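## Task

Push the probe into the cabinet through the cable entry labelled LE so that over half its length is inside, then release it so it stays there unsupported. It does not count if only the robot's grip keeps it in place at the end. Open the gripper and move the arm away afterwards.

## Robot and tools

Robot: two 7-joint arms, left_arm and right_arm, each with a two-finger parallel gripper. The names do not match the left or right side of any camera image. Occasionally something briefly tugs on a held part or nudges a loose object. Nothing may be knocked or placed off the table, and the arms must not collide with or press hard on each other.

Frame: a single scene frame. Its origin lies on the table surface midway between the arms; +x points out across the table, +z points up, and left_arm sits on the +y side. Positions are in metres, orientations are quaternions written w first (qw, qx, qy, qz). Reported hand positions may be slightly off, more so at long reach. Gripper axes: fingers extend along the gripper's +z and close along its y. end_effector_position is the spot between the finger pads when closed, roughly 2 cm behind the fingertips; closing pushes the tips about 10 mm further along +z.

The 16-number row: every command uses one flat list of 16 numbers covering both arms, even if one arm is idle: left_arm x, y, z, qw, qx, qy, qz, opening, then right_arm in the same eight-number order. x, y, z and the quaternion are an absolute target pose for that gripper in the scene frame, not an offset. Opening runs from -1 (closed) to +1 (fully open, 0.084 m). A target more than 0.6 m from the arm's last reported position along any of its gripper's axes gets the call refused, and nothing is sent. To hold an orientation steady, repeat the same quaternion you chose rather than copying the reported one, which drifts. To keep an arm still, resend its whole last reported pose and the desired opening.

execute_actions: argument actions is a list holding at most one item. Empty list {"actions": []} just returns the current state. An action {"rows": [[16 numbers], ...], "steps": n} runs n control steps (1 to 15, default 15, each 1/30 s), one row per step, the final row repeated if rows run out. A wait {"steps": n} (up to 300) sends nothing and returns n steps after the previous result, time spent replying included. Optional pictures (true/false) controls whether camera images come back; by default they do.

move: target is one 16-number row as above; speed is each arm's top path speed in m/s, 0.002 to 0.5 (default 0.25), with turning capped at twice that value in rad/s. Both grippers travel straight-line paths that finish together, lasting 0.5 to 10 s; a longer path is cut off at 10 s before arriving. Rotation takes the shorter direction. The opening is applied at the start. Paths ignore obstacles and the other arm; grippers lag, wander and may overshoot speed, mostly when an arm is nearly straight. Faster contact means harder impact, and aiming further past a contact point presses harder. The result adds a move: line with the outcome (done, off_target, moving, held, fault) and active limits, plus each gripper's distance from its target. If only one arm is named, the other finished. held means a check blocked the arm's last step; limits=paced means the pose was clipped; limits=held means some steps were blocked en route, after which the arm may suddenly move fast.

wait: seconds, 0 to 10, lets the simulation run without new commands.

zoom_image: camera (cam_head_left, cam_head_right, cam_high, cam_low, cam_left_wrist, cam_right_wrist, each 504x504) and region [x0, y0, x1, y1] in image pixels from the top-left, at most 504 by 504, for a closer look at the latest image.

finished_scene: scene is the number of the current scene; it ends it irreversibly, grades it, and reveals the next task. Make sure the probe rests unsupported and the gripper is clear first. Replying without any tool call ends everything.

Control behaviour: each step the commanded pose is clipped to within 70 mm and 16 degrees of the measured pose, then damped inverse kinematics drives the joints, favouring position over orientation. After an action an arm continues only to its last clipped pose, so a distant target may need several calls; check the Hand target line. Joints move at most 3.14 rad/s. A pose unreachable line and HELD markers mean the clearance check altered or blocked what was sent.

Gripping: grip_measured is the actual finger opening on the command scale. Keep commanding below it to hold; the bigger the gap, the firmer the squeeze (about 24 N per pad max). Fast closing can squeeze harder. Simply resending grip_measured still holds gently.

Hazards: contact torque reaching a joint's load limit (waist and shoulder 44 N m, upper arm roll, elbow, forearm roll 26.4, wrist pitch and wrist roll 17.6, held weight included) triggers a TORQUE FAULT: the arm backs off, pauses 10 s and drops the rest of the call. Holding loads heats motors; MOTOR HOT appears from 65 °C and at 80 °C an OVER-TEMPERATURE FAULT brakes the arm until cooled. Avoid drops, slips, slams and hard pushes. The simulation keeps running while you compose replies. Joint torque readings carry per-arm offsets and noise and are nonzero even in free air.

Each tool is called by a JSON object that holds its "name" and its "arguments".

## Session

{"name": "execute_actions", "arguments": {"actions": []}}

Scene clock: 0.00 s of 5060.00 s.
left_arm: end_effector_position=(-0.0234, +0.7318, +0.1220) grip_measured=+1.00 end_effector_quat_wxyz=(+0.041, +0.281, +0.958, -0.050) end_effector_velocity=(-0.000, -0.000, -0.000) end_effector_angular_velocity=(-0.001, -0.000, +0.001) | right_arm: end_effector_position=(+0.4378, -0.6141, +0.3064) grip_measured=+1.00 end_effector_quat_wxyz=(-0.468, +0.864, +0.186, -0.009) end_effector_velocity=(-0.000, -0.001, -0.000) end_effector_angular_velocity=(-0.001, +0.001, -0.001)
Joint positions: left_arm=[ 1.588  0.063 -0.024  0.889 -0.04   0.952 -0.84   0.084] | right_arm=[-0.83   0.814 -0.041  2.333  0.696  2.28  -0.921  0.084]
Joint velocities: left_arm=[-0.     0.     0.001 -0.001 -0.    -0.     0.     0.   ] | right_arm=[-0.     0.    -0.002  0.001  0.     0.001  0.     0.   ]
Joint torques (N m, as the arm reports them, + toward a larger angle): no reading
Motor temperatures (°C, as the motors report them): left_arm=[33 33 29 32 33 32 31] | right_arm=[29 31 31 34 31 40 31]
Hand target (left_arm): -0.023, +0.732, +0.122; +0.041, +0.281, +0.958, -0.050
Hand target (right_arm): +0.438, -0.614, +0.306; -0.468, +0.864, +0.186, -0.009

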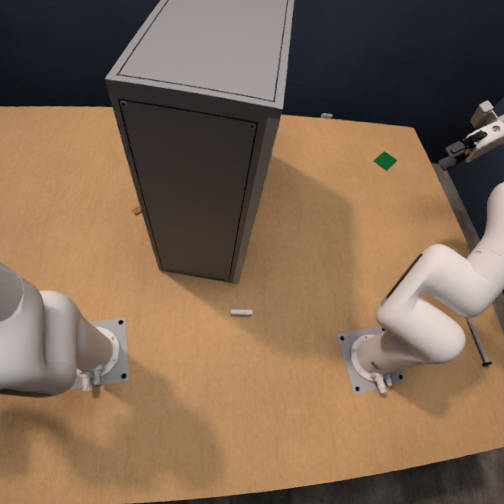

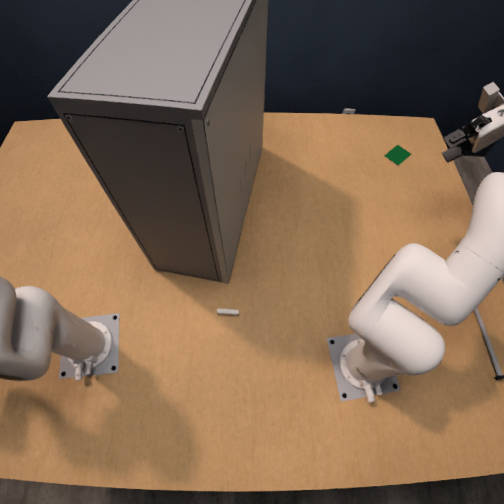

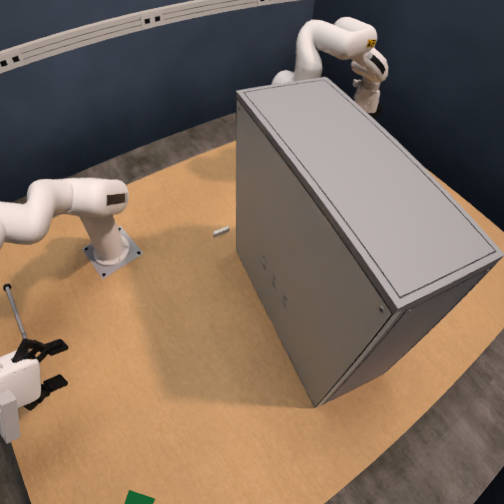

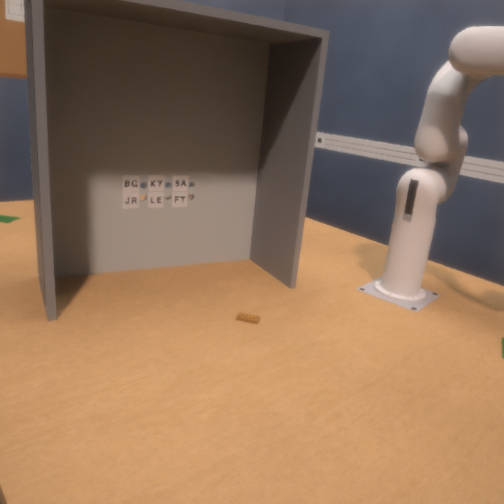

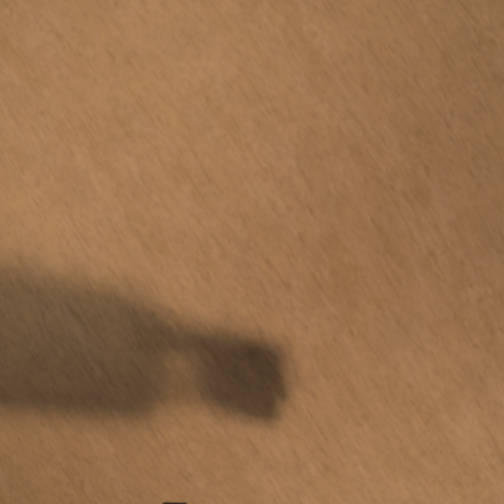

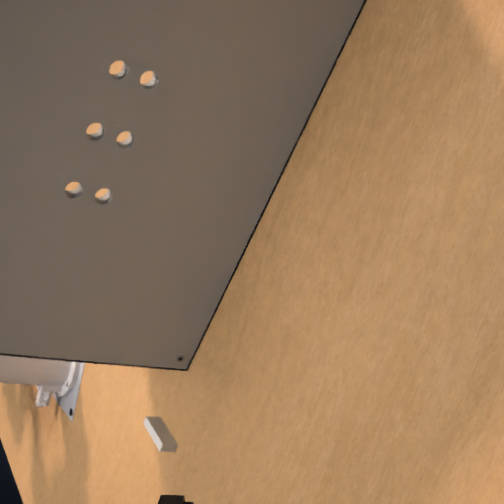

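{"name": "zoom_image", "arguments": {"camera": "cam_low", "region": [100,160,220,230]}}

{"name": "zoom_image", "arguments": {"camera": "cam_head_right", "region": [400,230,504,400]}}

{"name": "zoom_image", "arguments": {"camera": "cam_high", "region": [0,260,120,380]}}

Region (100, 160, 220, 230) of cam_low's 504x504 image, scaled by 4.200, with more detail than that image has; it fills the top 294 rows of this view, and the rest is white.

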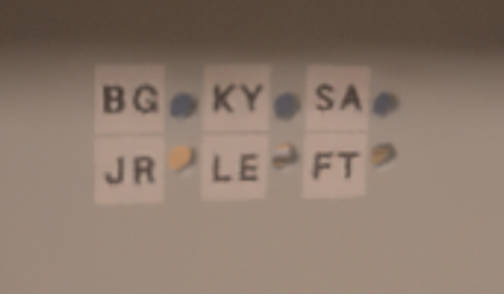

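Region (400, 230, 504, 400) of cam_head_right's 504x504 image, scaled by 2.965, with more detail than that image has.

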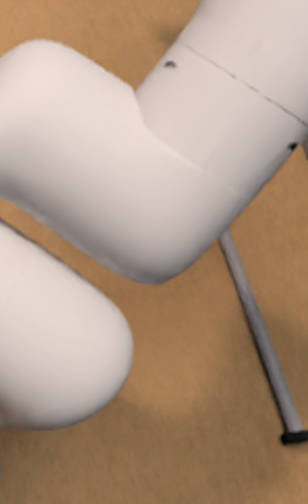

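Region (0, 260, 120, 380) of cam_high's 504x504 image, scaled by 4.200, with more detail than that image has.

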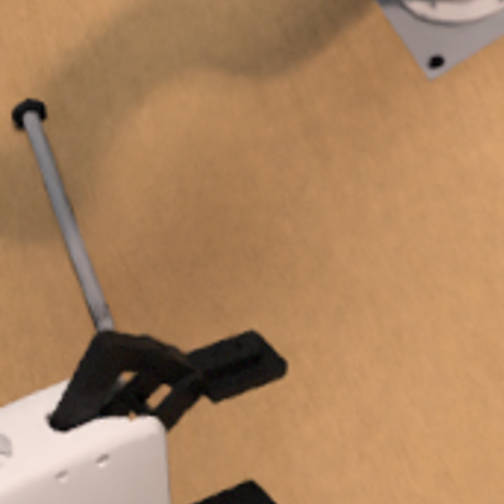

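{"name": "move", "arguments": {"target": [-0.0234,0.7318,0.122,0.041,0.281,0.958,-0.05,1,0.12,-0.57,0.25,0,1,0,0,1]}}

Scene clock: 15.50 s of 5060.00 s.
left_arm: end_effector_position=(-0.0234, +0.7318, +0.1220) grip_measured=+1.00 end_effector_quat_wxyz=(+0.041, +0.281, +0.958, -0.050) end_effector_velocity=(+0.000, -0.000, -0.000) end_effector_angular_velocity=(-0.001, +0.000, -0.001) | right_arm: end_effector_position=(+0.1203, -0.5706, +0.2499) grip_measured=+1.00 end_effector_quat_wxyz=(-0.000, +1.000, +0.001, -0.001) end_effector_velocity=(-0.001, +0.000, -0.001) end_effector_angular_velocity=(-0.001, +0.001, -0.000)
Joint positions: left_arm=[ 1.588  0.062 -0.024  0.888 -0.04   0.951 -0.839  0.084] | right_arm=[-0.86  -0.962 -0.082  0.456 -0.068  1.419 -0.775  0.084]
Joint velocities: left_arm=[-0.    -0.    -0.    -0.001  0.001  0.     0.    -0.   ] | right_arm=[-0.001 -0.005 -0.    -0.004 -0.002  0.002 -0.     0.   ]
Joint torques (N m, as the arm reports them, + toward a larger angle): left_arm=[ -2.64 -17.52  -0.35  15.69   0.63  -1.02  -1.05] | right_arm=[ 0.39  0.7   1.81 13.84  0.39 -2.46  0.27]
Motor temperatures (°C, as the motors report them): left_arm=[33 33 29 34 33 32 31] | right_arm=[29 32 31 36 31 40 31]
Hand target (left_arm): -0.023, +0.732, +0.122; +0.041, +0.281, +0.958, -0.050
Hand target (right_arm): +0.120, -0.571, +0.250; -0.000, +1.000, +0.001, -0.001
Off the commanded pose (left_arm): 0.000 m, 0 deg.
Off the commanded pose (right_arm): 0.001 m, 0 deg.
After step 90, 9.93 s passed at rest.
move: done

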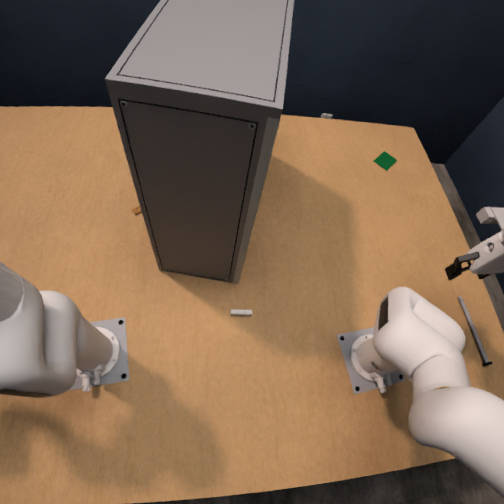

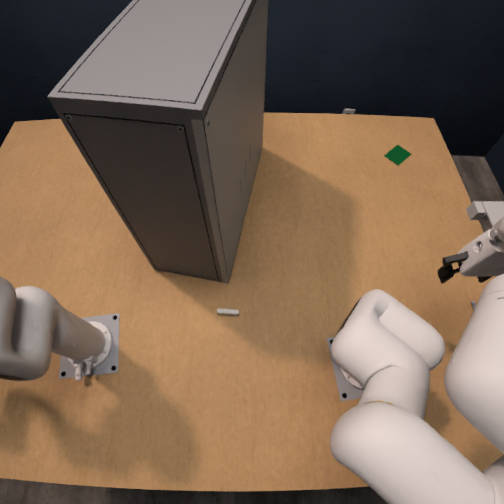

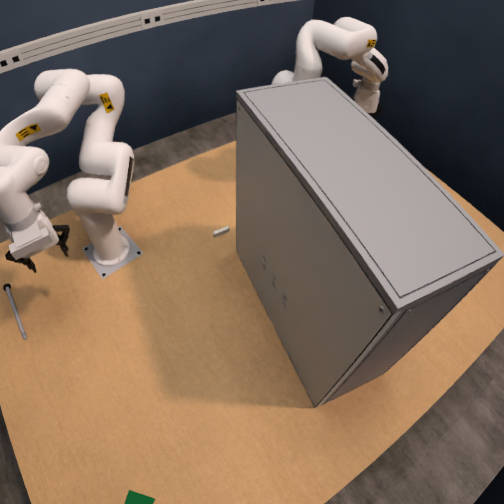

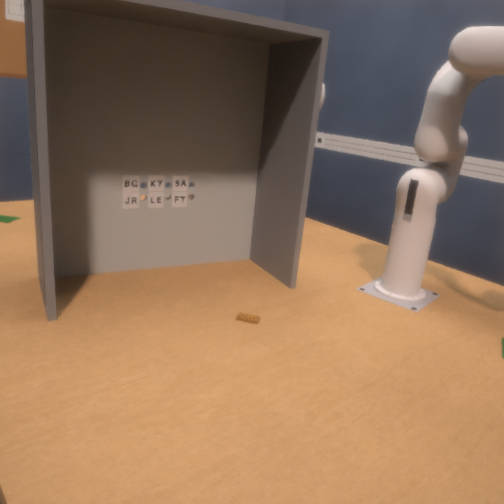

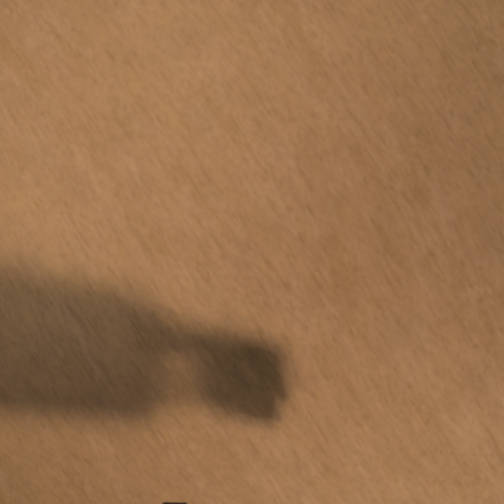

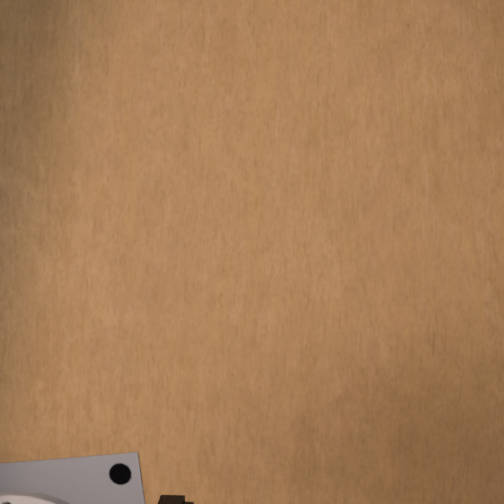

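{"name": "move", "arguments": {"target": [-0.0234,0.7318,0.122,0.041,0.281,0.958,-0.05,1,0.02,-0.78,0.22,0,1,0,0,1]}}

Scene clock: 19.97 s of 5060.00 s.
left_arm: end_effector_position=(-0.0234, +0.7318, +0.1220) grip_measured=+1.00 end_effector_quat_wxyz=(+0.041, +0.281, +0.958, -0.050) end_effector_velocity=(+0.000, +0.000, +0.000) end_effector_angular_velocity=(+0.000, +0.000, -0.001) | right_arm: end_effector_position=(+0.0201, -0.7805, +0.2201) grip_measured=+1.00 end_effector_quat_wxyz=(+0.001, +1.000, -0.000, -0.000) end_effector_velocity=(-0.002, -0.002, +0.000) end_effector_angular_velocity=(+0.001, -0.001, -0.004)
Joint positions: left_arm=[ 1.588  0.062 -0.024  0.888 -0.04   0.951 -0.839  0.084] | right_arm=[-0.964 -0.375 -0.56   0.779 -0.221  1.108 -1.269  0.084]
Joint velocities: left_arm=[ 0.     0.    -0.001  0.     0.    -0.     0.    -0.   ] | right_arm=[-0.001  0.004 -0.005  0.005  0.002  0.    -0.004  0.   ]
Joint torques (N m, as the arm reports them, + toward a larger angle): left_arm=[ -2.9  -17.77  -0.33  15.65   0.51  -1.03  -1.01] | right_arm=[ 0.76 -8.5   5.1  13.29  0.36 -2.5   0.27]
Motor temperatures (°C, as the motors report them): left_arm=[33 33 29 34 33 32 31] | right_arm=[29 32 31 37 31 40 31]
Hand target (left_arm): -0.023, +0.732, +0.122; +0.041, +0.281, +0.958, -0.050
Hand target (right_arm): +0.020, -0.781, +0.220; +0.001, +1.000, -0.001, -0.001
Off the commanded pose (left_arm): 0.000 m, 0 deg.
Off the commanded pose (right_arm): 0.001 m, 0 deg.
After step 90, 0.03 s passed at rest.
move: done

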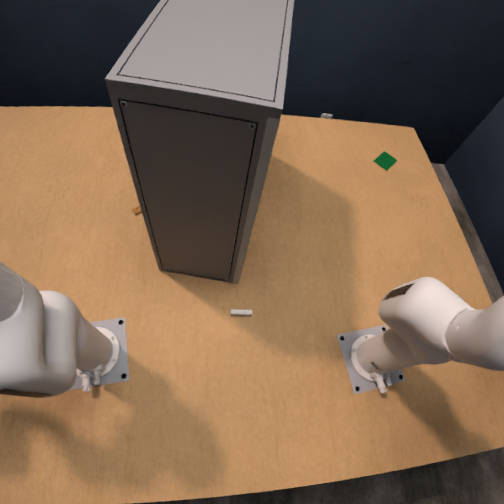

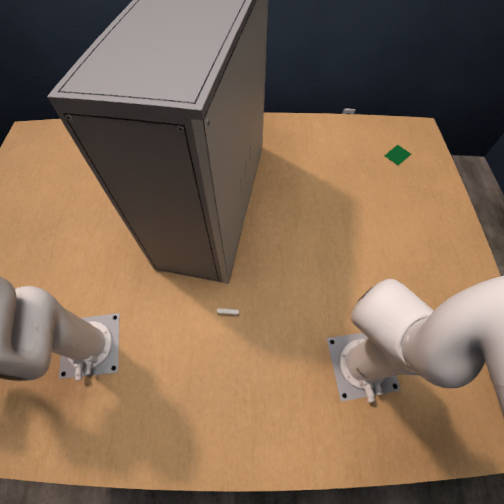

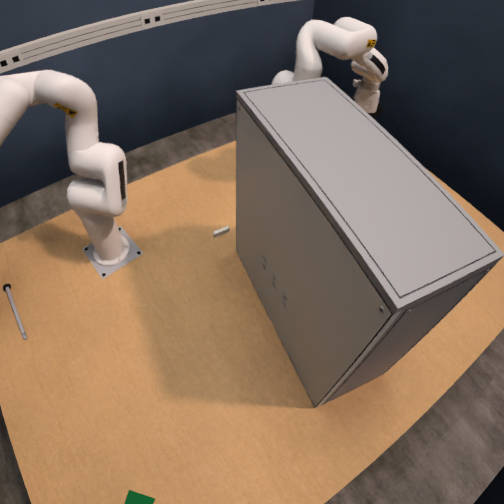

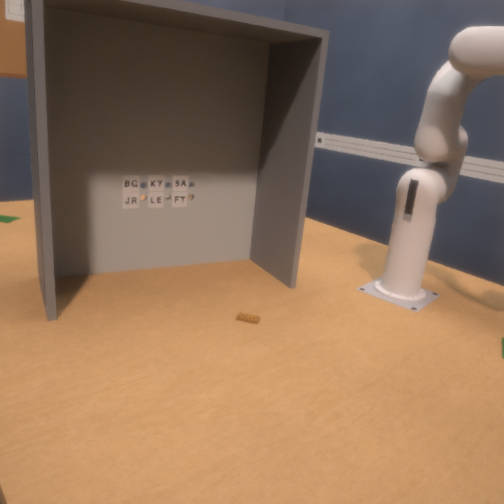

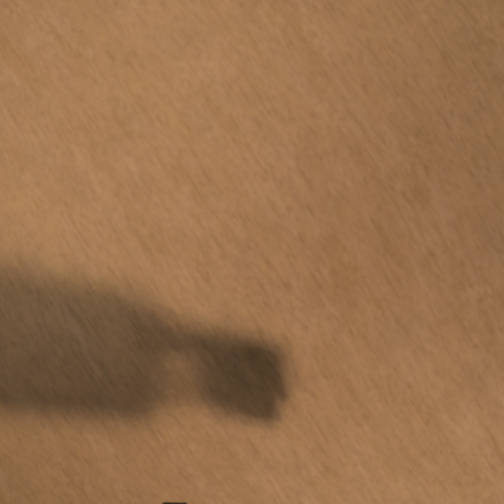

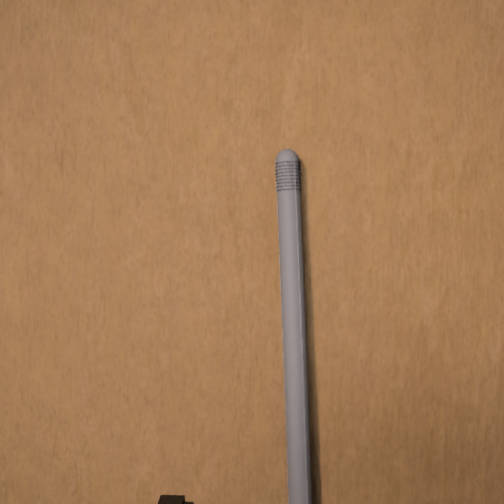

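{"name": "move", "arguments": {"target": [-0.0234,0.7318,0.122,0.041,0.281,0.958,-0.05,1,-0.07,-0.79,0.10,0,1,0,0,0]}}

Scene clock: 23.83 s of 5060.00 s.
left_arm: end_effector_position=(-0.0234, +0.7318, +0.1220) grip_measured=+1.00 end_effector_quat_wxyz=(+0.041, +0.281, +0.958, -0.050) end_effector_velocity=(+0.001, +0.000, -0.000) end_effector_angular_velocity=(-0.000, -0.001, -0.001) | right_arm: end_effector_position=(-0.0701, -0.7907, +0.1003) grip_measured=-0.01 end_effector_quat_wxyz=(+0.001, +1.000, -0.000, -0.001) end_effector_velocity=(-0.002, +0.001, -0.002) end_effector_angular_velocity=(+0.005, -0.002, -0.003)
Joint positions: left_arm=[ 1.588  0.062 -0.024  0.888 -0.04   0.951 -0.839  0.084] | right_arm=[-1.014 -0.113 -0.809  0.624 -0.129  0.705 -1.597  0.044]
Joint velocities: left_arm=[ 0.     0.001 -0.002  0.001 -0.001  0.    -0.    -0.   ] | right_arm=[-0.001  0.005 -0.005 -0.001  0.007  0.    -0.009 -0.   ]
Joint torques (N m, as the arm reports them, + toward a larger angle): left_arm=[ -2.53 -17.61  -0.26  15.61   0.79  -1.1   -1.06] | right_arm=[ 0.62 -9.75  2.05 11.54  0.3  -2.48  0.22]
Motor temperatures (°C, as the motors report them): left_arm=[33 33 29 34 33 32 31] | right_arm=[29 32 31 37 31 40 31]
Hand target (left_arm): -0.023, +0.732, +0.122; +0.041, +0.281, +0.958, -0.050
Hand target (right_arm): -0.070, -0.790, +0.100; +0.001, +1.000, -0.000, -0.001
Off the commanded pose (left_arm): 0.000 m, 0 deg.
Off the commanded pose (right_arm): 0.001 m, 0 deg.
move: done

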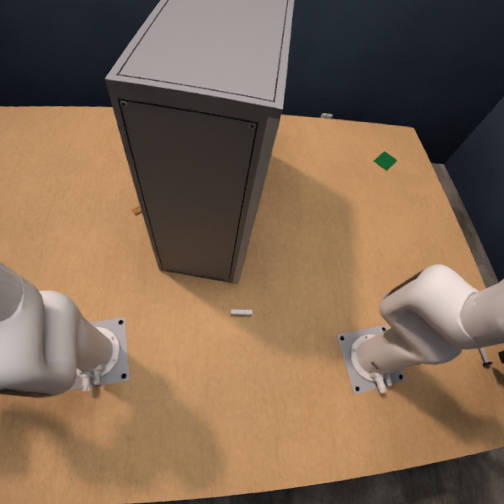

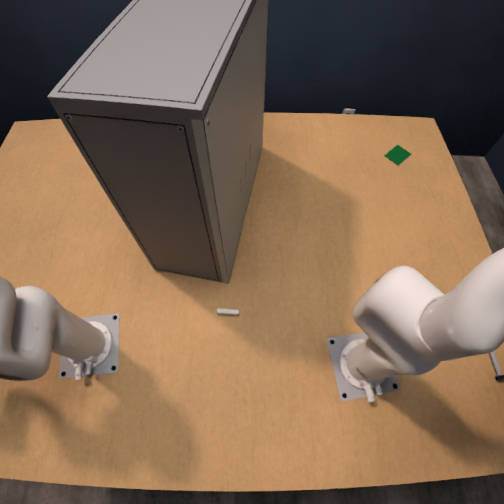

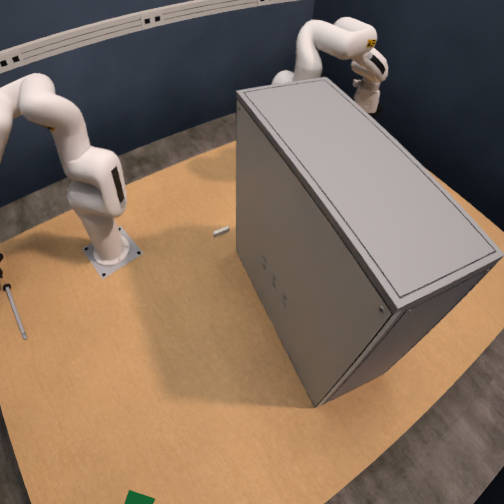

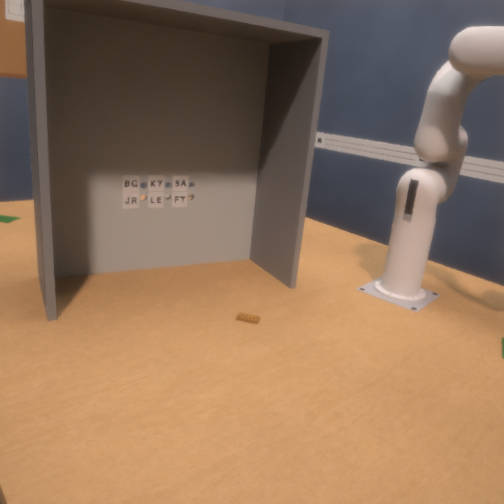

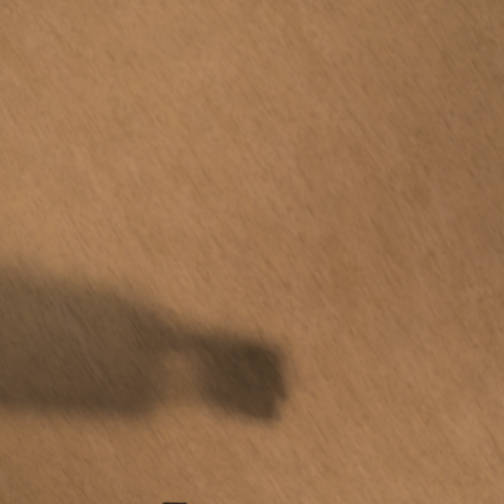

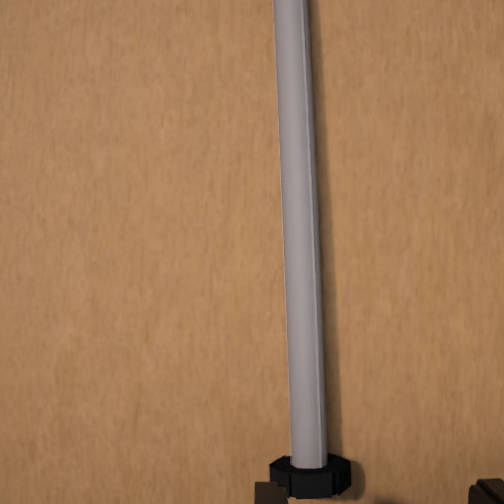

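{"name": "move", "arguments": {"target": [-0.0234,0.7318,0.122,0.041,0.281,0.958,-0.05,1,-0.03,-0.779,0.024,0,1,0.017,0,0], "speed": 0.1}}

{"name": "zoom_image", "arguments": {"camera": "cam_high", "region": [0,230,100,350]}}

Scene clock: 34.53 s of 5060.00 s.
left_arm: end_effector_position=(-0.0234, +0.7318, +0.1220) grip_measured=+1.00 end_effector_quat_wxyz=(+0.041, +0.281, +0.958, -0.050) end_effector_velocity=(-0.000, +0.001, +0.001) end_effector_angular_velocity=(+0.002, +0.001, +0.000) | right_arm: end_effector_position=(-0.0303, -0.7794, +0.0243) grip_measured=-0.01 end_effector_quat_wxyz=(+0.000, +1.000, +0.017, -0.000) end_effector_velocity=(+0.001, +0.000, -0.001) end_effector_angular_velocity=(+0.001, -0.003, +0.005)
Joint positions: left_arm=[ 1.588  0.062 -0.024  0.888 -0.04   0.951 -0.839  0.084] | right_arm=[-0.956  0.134 -0.728  0.537  0.206  0.444 -1.776  0.044]
Joint velocities: left_arm=[-0.    -0.     0.     0.002  0.    -0.     0.     0.   ] | right_arm=[-0.004  0.003  0.007  0.001  0.012 -0.    -0.012 -0.   ]
Joint torques (N m, as the arm reports them, + toward a larger angle): left_arm=[ -2.71 -17.59  -0.38  15.7    0.62  -1.06  -1.04] | right_arm=[  0.68 -13.22  -2.19   9.38   0.26  -2.41   0.21]
Motor temperatures (°C, as the motors report them): left_arm=[33 33 29 35 33 32 31] | right_arm=[29 32 31 37 31 40 31]
Hand target (left_arm): -0.023, +0.732, +0.122; +0.041, +0.281, +0.958, -0.050
Hand target (right_arm): -0.030, -0.779, +0.024; +0.000, +1.000, +0.017, -0.000
Off the commanded pose (left_arm): 0.000 m, 0 deg.
Off the commanded pose (right_arm): 0.001 m, 0 deg.
After step 90, 6.43 s passed at rest.
move: done

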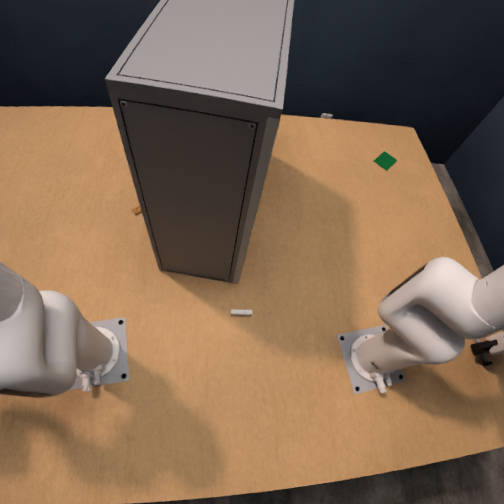

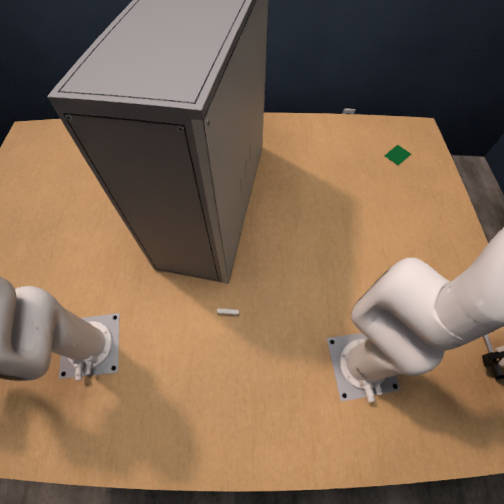

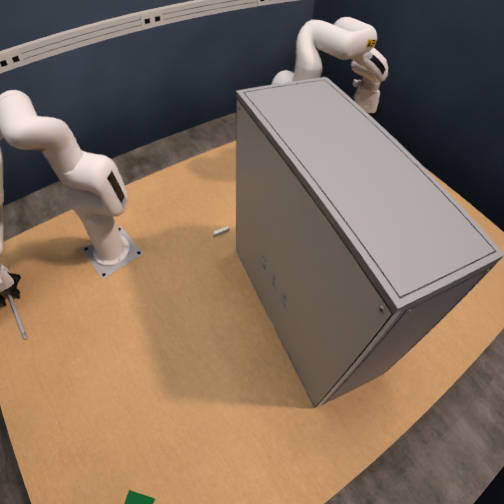

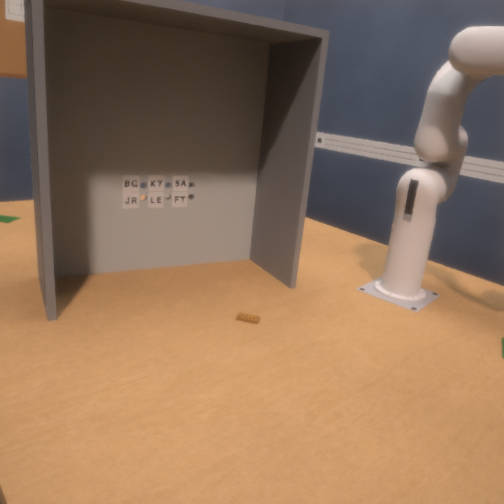

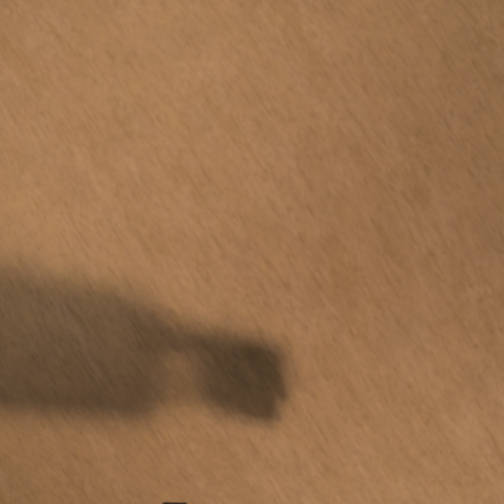

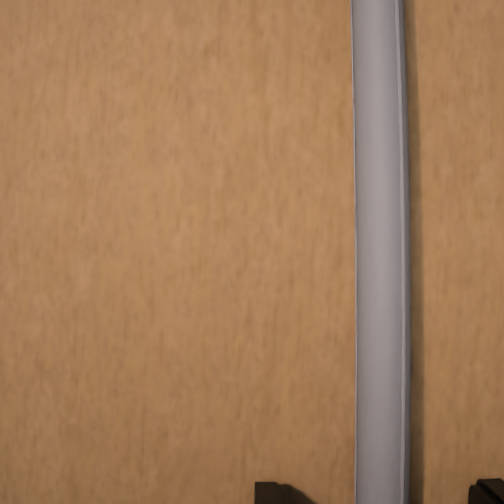

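Region (0, 230, 100, 350) of cam_high's 504x504 image, scaled by 4.200, with more detail than that image has.

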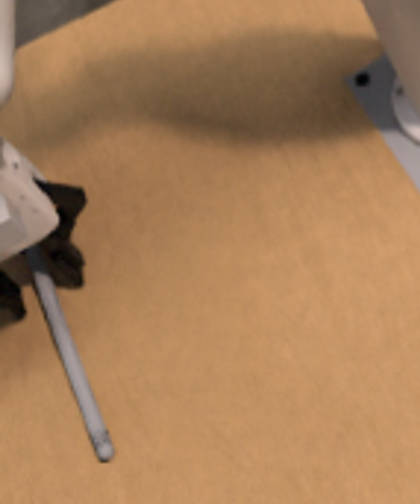

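{"name": "move", "arguments": {"target": [-0.0234,0.7318,0.122,0.041,0.281,0.958,-0.05,1,-0.03,-0.780,0.021,0,1,0.017,0,-1], "speed": 0.02}}

{"name": "move", "arguments": {"target": [-0.0234,0.7318,0.122,0.041,0.281,0.958,-0.05,1,0.1,-0.75,0.2,0,1,0.017,0,-1]}}

{"name": "move", "arguments": {"target": [-0.0234,0.7318,0.122,0.041,0.281,0.958,-0.05,1,0.42,-0.35,0.2,0,0.7071,0.7071,0,-1]}}

Scene clock: 42.73 s of 5060.00 s.
left_arm: end_effector_position=(-0.0234, +0.7318, +0.1220) grip_measured=+1.00 end_effector_quat_wxyz=(+0.041, +0.281, +0.958, -0.050) end_effector_velocity=(-0.001, -0.001, -0.000) end_effector_angular_velocity=(-0.001, +0.001, +0.000) | right_arm: end_effector_position=(-0.0298, -0.7824, +0.0227) grip_measured=-0.74 end_effector_quat_wxyz=(+0.003, +1.000, +0.017, +0.001) end_effector_velocity=(+0.000, +0.001, -0.001) end_effector_angular_velocity=(+0.003, +0.000, +0.001)
Joint positions: left_arm=[ 1.588  0.062 -0.024  0.888 -0.04   0.951 -0.839  0.084] | right_arm=[-0.963  0.148 -0.717  0.544  0.233  0.437 -1.796  0.011]
Joint velocities: left_arm=[ 0.    -0.001  0.001 -0.002  0.001 -0.    -0.     0.   ] | right_arm=[-0.     0.003  0.002 -0.002  0.004 -0.    -0.003  0.   ]
Joint torques (N m, as the arm reports them, + toward a larger angle): left_arm=[ -2.63 -17.6   -0.37  15.59   0.72  -1.02  -0.94] | right_arm=[ 0.72 -3.21 -0.4   2.45  0.57 -0.33  0.46]
Motor temperatures (°C, as the motors report them): left_arm=[33 33 29 35 33 32 31] | right_arm=[29 32 31 37 31 40 31]
Hand target (left_arm): -0.023, +0.732, +0.122; +0.041, +0.281, +0.958, -0.050
Hand target (right_arm): -0.030, -0.780, +0.021; +0.000, +1.000, +0.017, -0.000
Off the commanded pose (left_arm): 0.000 m, 0 deg.
Off the commanded pose (right_arm): 0.003 m, 0 deg.
After step 90, 4.50 s passed at rest.
move: done

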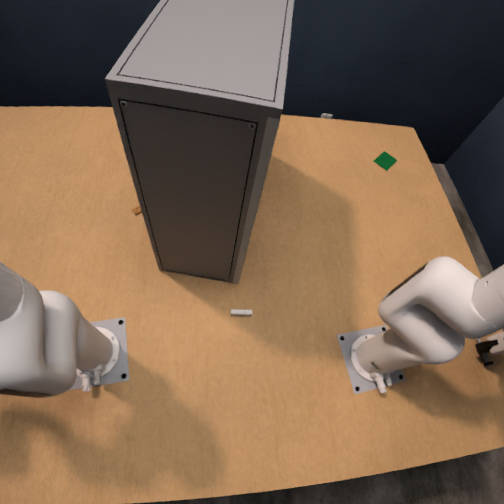

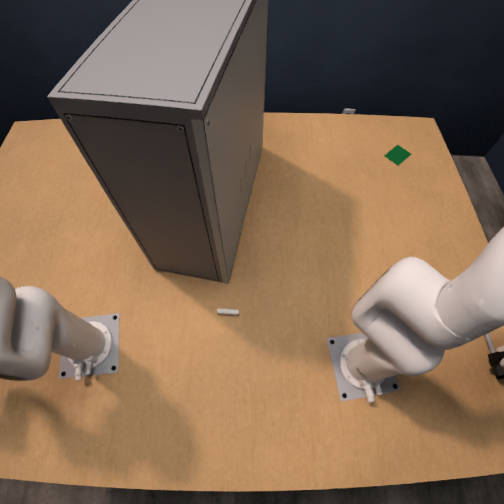

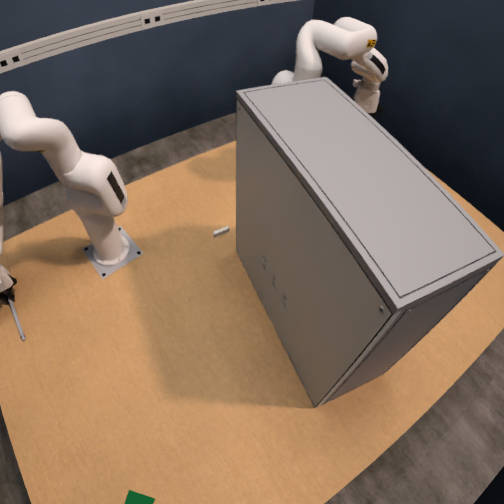

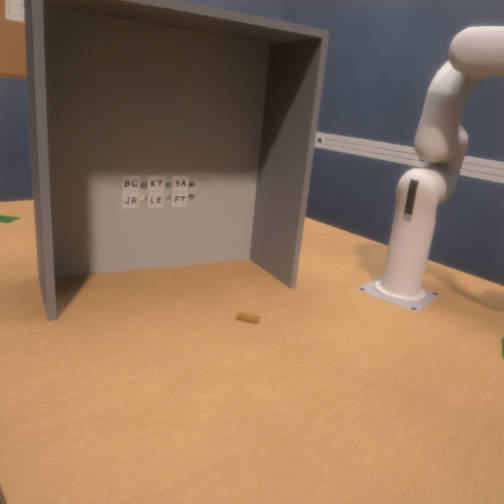

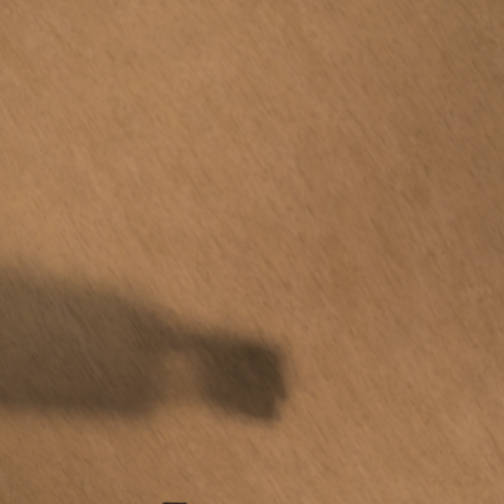

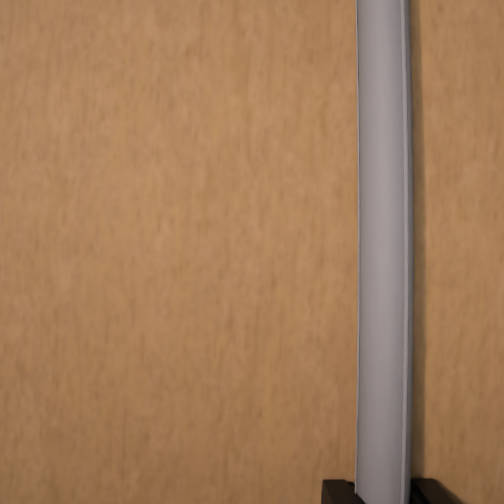

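Scene clock: 44.07 s of 5060.00 s.
left_arm: end_effector_position=(-0.0234, +0.7318, +0.1220) grip_measured=+1.00 end_effector_quat_wxyz=(+0.041, +0.281, +0.958, -0.050) end_effector_velocity=(+0.001, -0.000, -0.000) end_effector_angular_velocity=(-0.001, -0.001, -0.001) | right_arm: end_effector_position=(+0.1000, -0.7490, +0.1994) grip_measured=-0.74 end_effector_quat_wxyz=(-0.002, +1.000, +0.017, +0.001) end_effector_velocity=(+0.003, -0.000, +0.003) end_effector_angular_velocity=(-0.005, -0.001, +0.004)
Joint positions: left_arm=[ 1.588  0.062 -0.024  0.888 -0.04   0.951 -0.839  0.084] | right_arm=[-0.814 -0.381 -0.499  0.701 -0.203  1.051 -1.09   0.011]
Joint velocities: left_arm=[ 0.    -0.    -0.001 -0.001 -0.001 -0.    -0.     0.   ] | right_arm=[ 0.003 -0.003  0.005  0.005 -0.001  0.004  0.003  0.   ]
Joint torques (N m, as the arm reports them, + toward a larger angle): left_arm=[ -2.64 -17.67  -0.34  15.69   0.69  -0.95  -0.95] | right_arm=[ 0.51 -9.16  4.68 13.39  0.43 -2.65  0.24]
Motor temperatures (°C, as the motors report them): left_arm=[33 33 29 35 33 32 31] | right_arm=[29 32 31 37 31 40 31]
Hand target (left_arm): -0.023, +0.732, +0.122; +0.041, +0.281, +0.958, -0.050
Hand target (right_arm): +0.101, -0.749, +0.200; -0.001, +1.000, +0.017, +0.001
Off the commanded pose (left_arm): 0.000 m, 0 deg.
Off the commanded pose (right_arm): 0.001 m, 0 deg.
move: done

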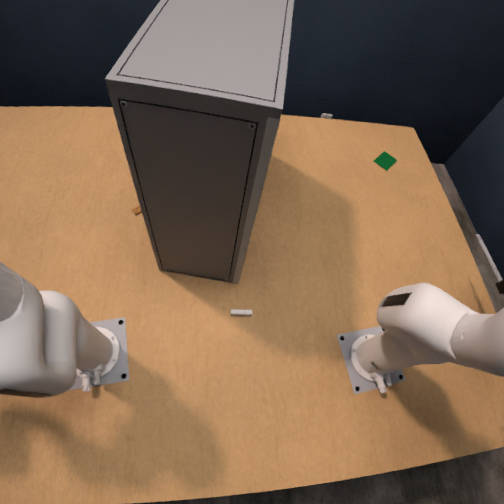

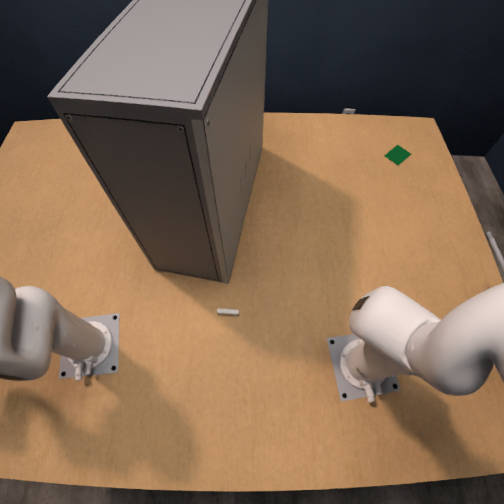

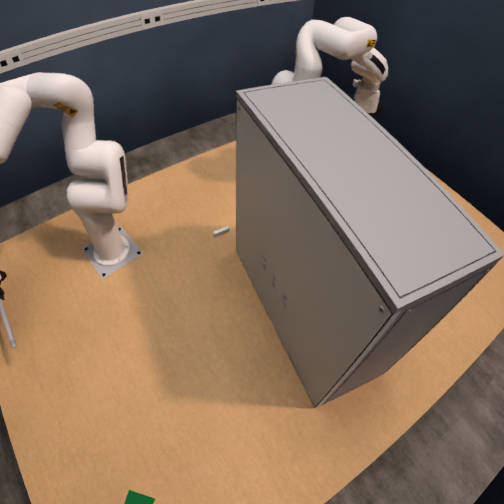

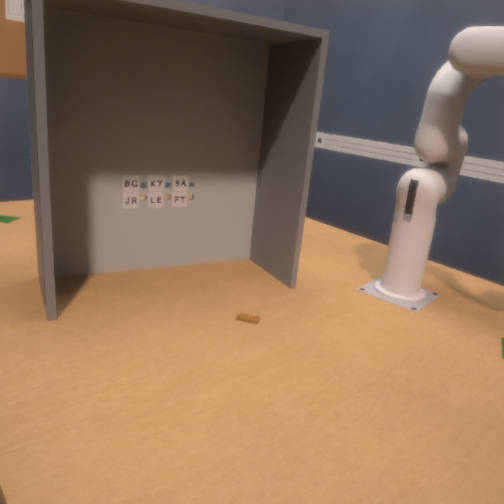

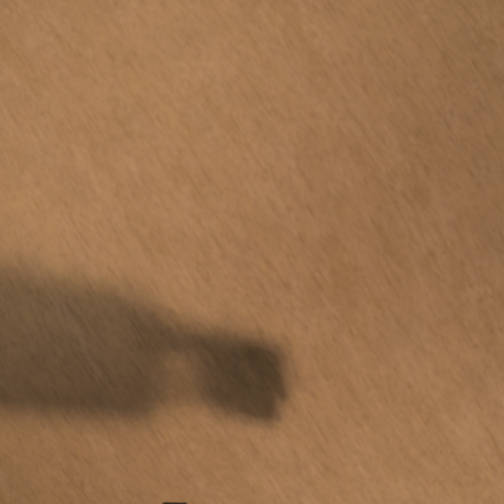

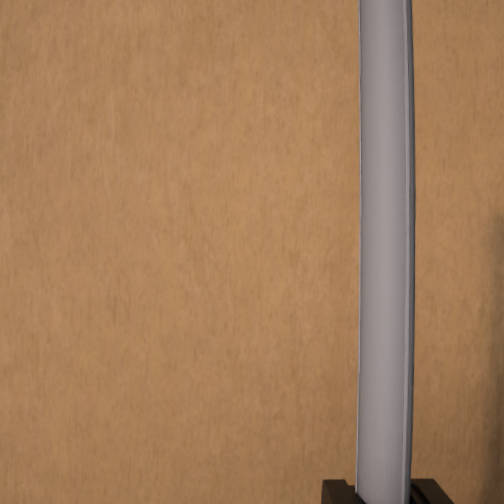

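Scene clock: 47.57 s of 5060.00 s.
left_arm: end_effector_position=(-0.0234, +0.7318, +0.1220) grip_measured=+1.00 end_effector_quat_wxyz=(+0.041, +0.281, +0.958, -0.050) end_effector_velocity=(+0.000, -0.000, -0.000) end_effector_angular_velocity=(-0.001, -0.001, +0.000) | right_arm: end_effector_position=(+0.4196, -0.3493, +0.2002) grip_measured=-0.74 end_effector_quat_wxyz=(-0.002, +0.708, +0.707, +0.001) end_effector_velocity=(+0.001, +0.003, +0.000) end_effector_angular_velocity=(-0.000, -0.000, +0.008)
Joint positions: left_arm=[ 1.588  0.062 -0.024  0.888 -0.04   0.951 -0.839  0.084] | right_arm=[-0.085 -0.055  0.089  0.973  0.01   1.028 -1.447  0.011]
Joint velocities: left_arm=[-0.     0.001  0.    -0.001 -0.001 -0.    -0.     0.   ] | right_arm=[ 0.003  0.002  0.002  0.004 -0.     0.001 -0.002  0.   ]
Joint torques (N m, as the arm reports them, + toward a larger angle): left_arm=[ -2.61 -17.72  -0.29  15.58   0.69  -1.06  -1.14] | right_arm=[  0.73 -18.75  -0.09  13.49   0.32  -2.53   0.3 ]
Motor temperatures (°C, as the motors report them): left_arm=[33 33 29 35 33 32 31] | right_arm=[29 32 31 37 31 40 31]
Hand target (left_arm): -0.023, +0.732, +0.122; +0.041, +0.281, +0.958, -0.050
Hand target (right_arm): +0.420, -0.349, +0.200; -0.002, +0.707, +0.707, +0.001
Off the commanded pose (left_arm): 0.000 m, 0 deg.
Off the commanded pose (right_arm): 0.001 m, 0 deg.
move: done

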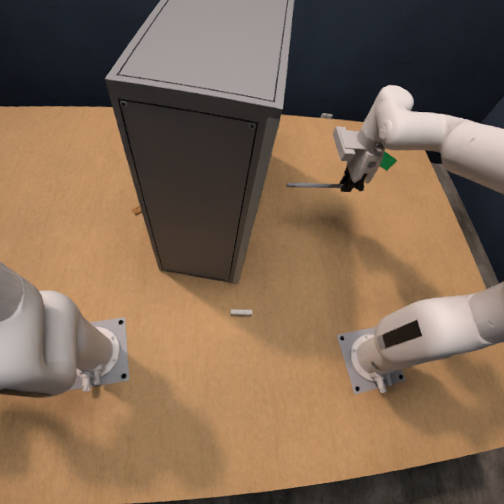

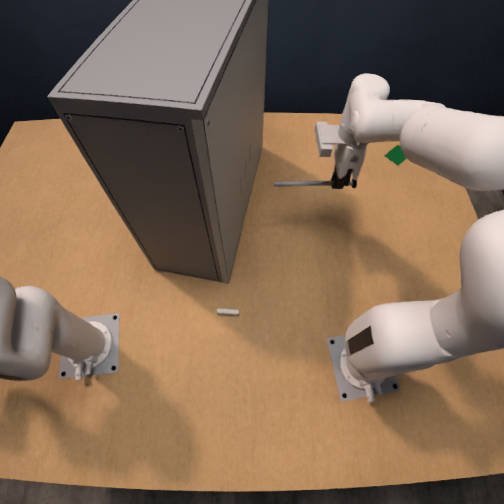

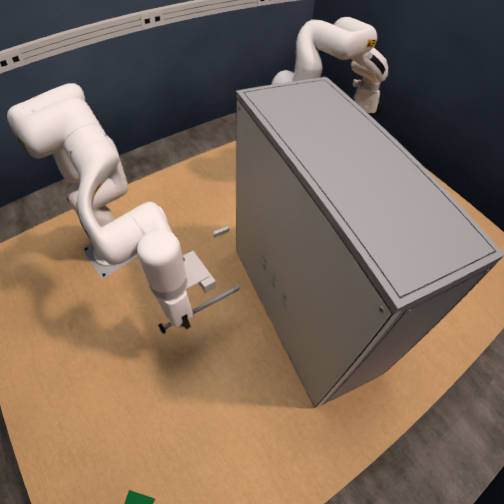

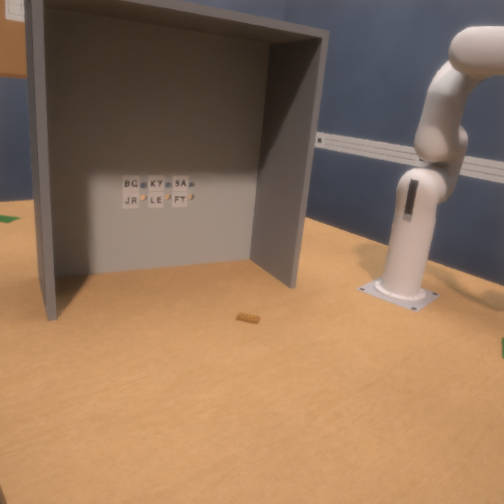

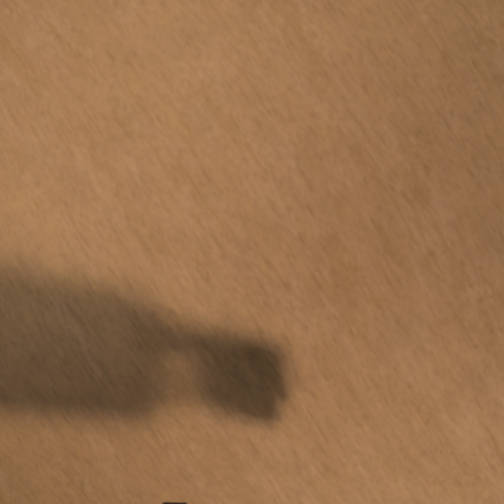

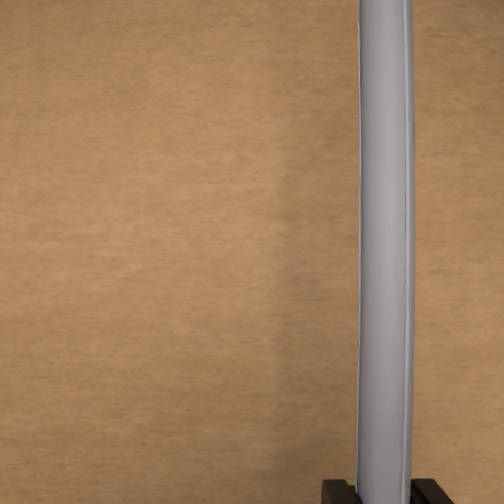

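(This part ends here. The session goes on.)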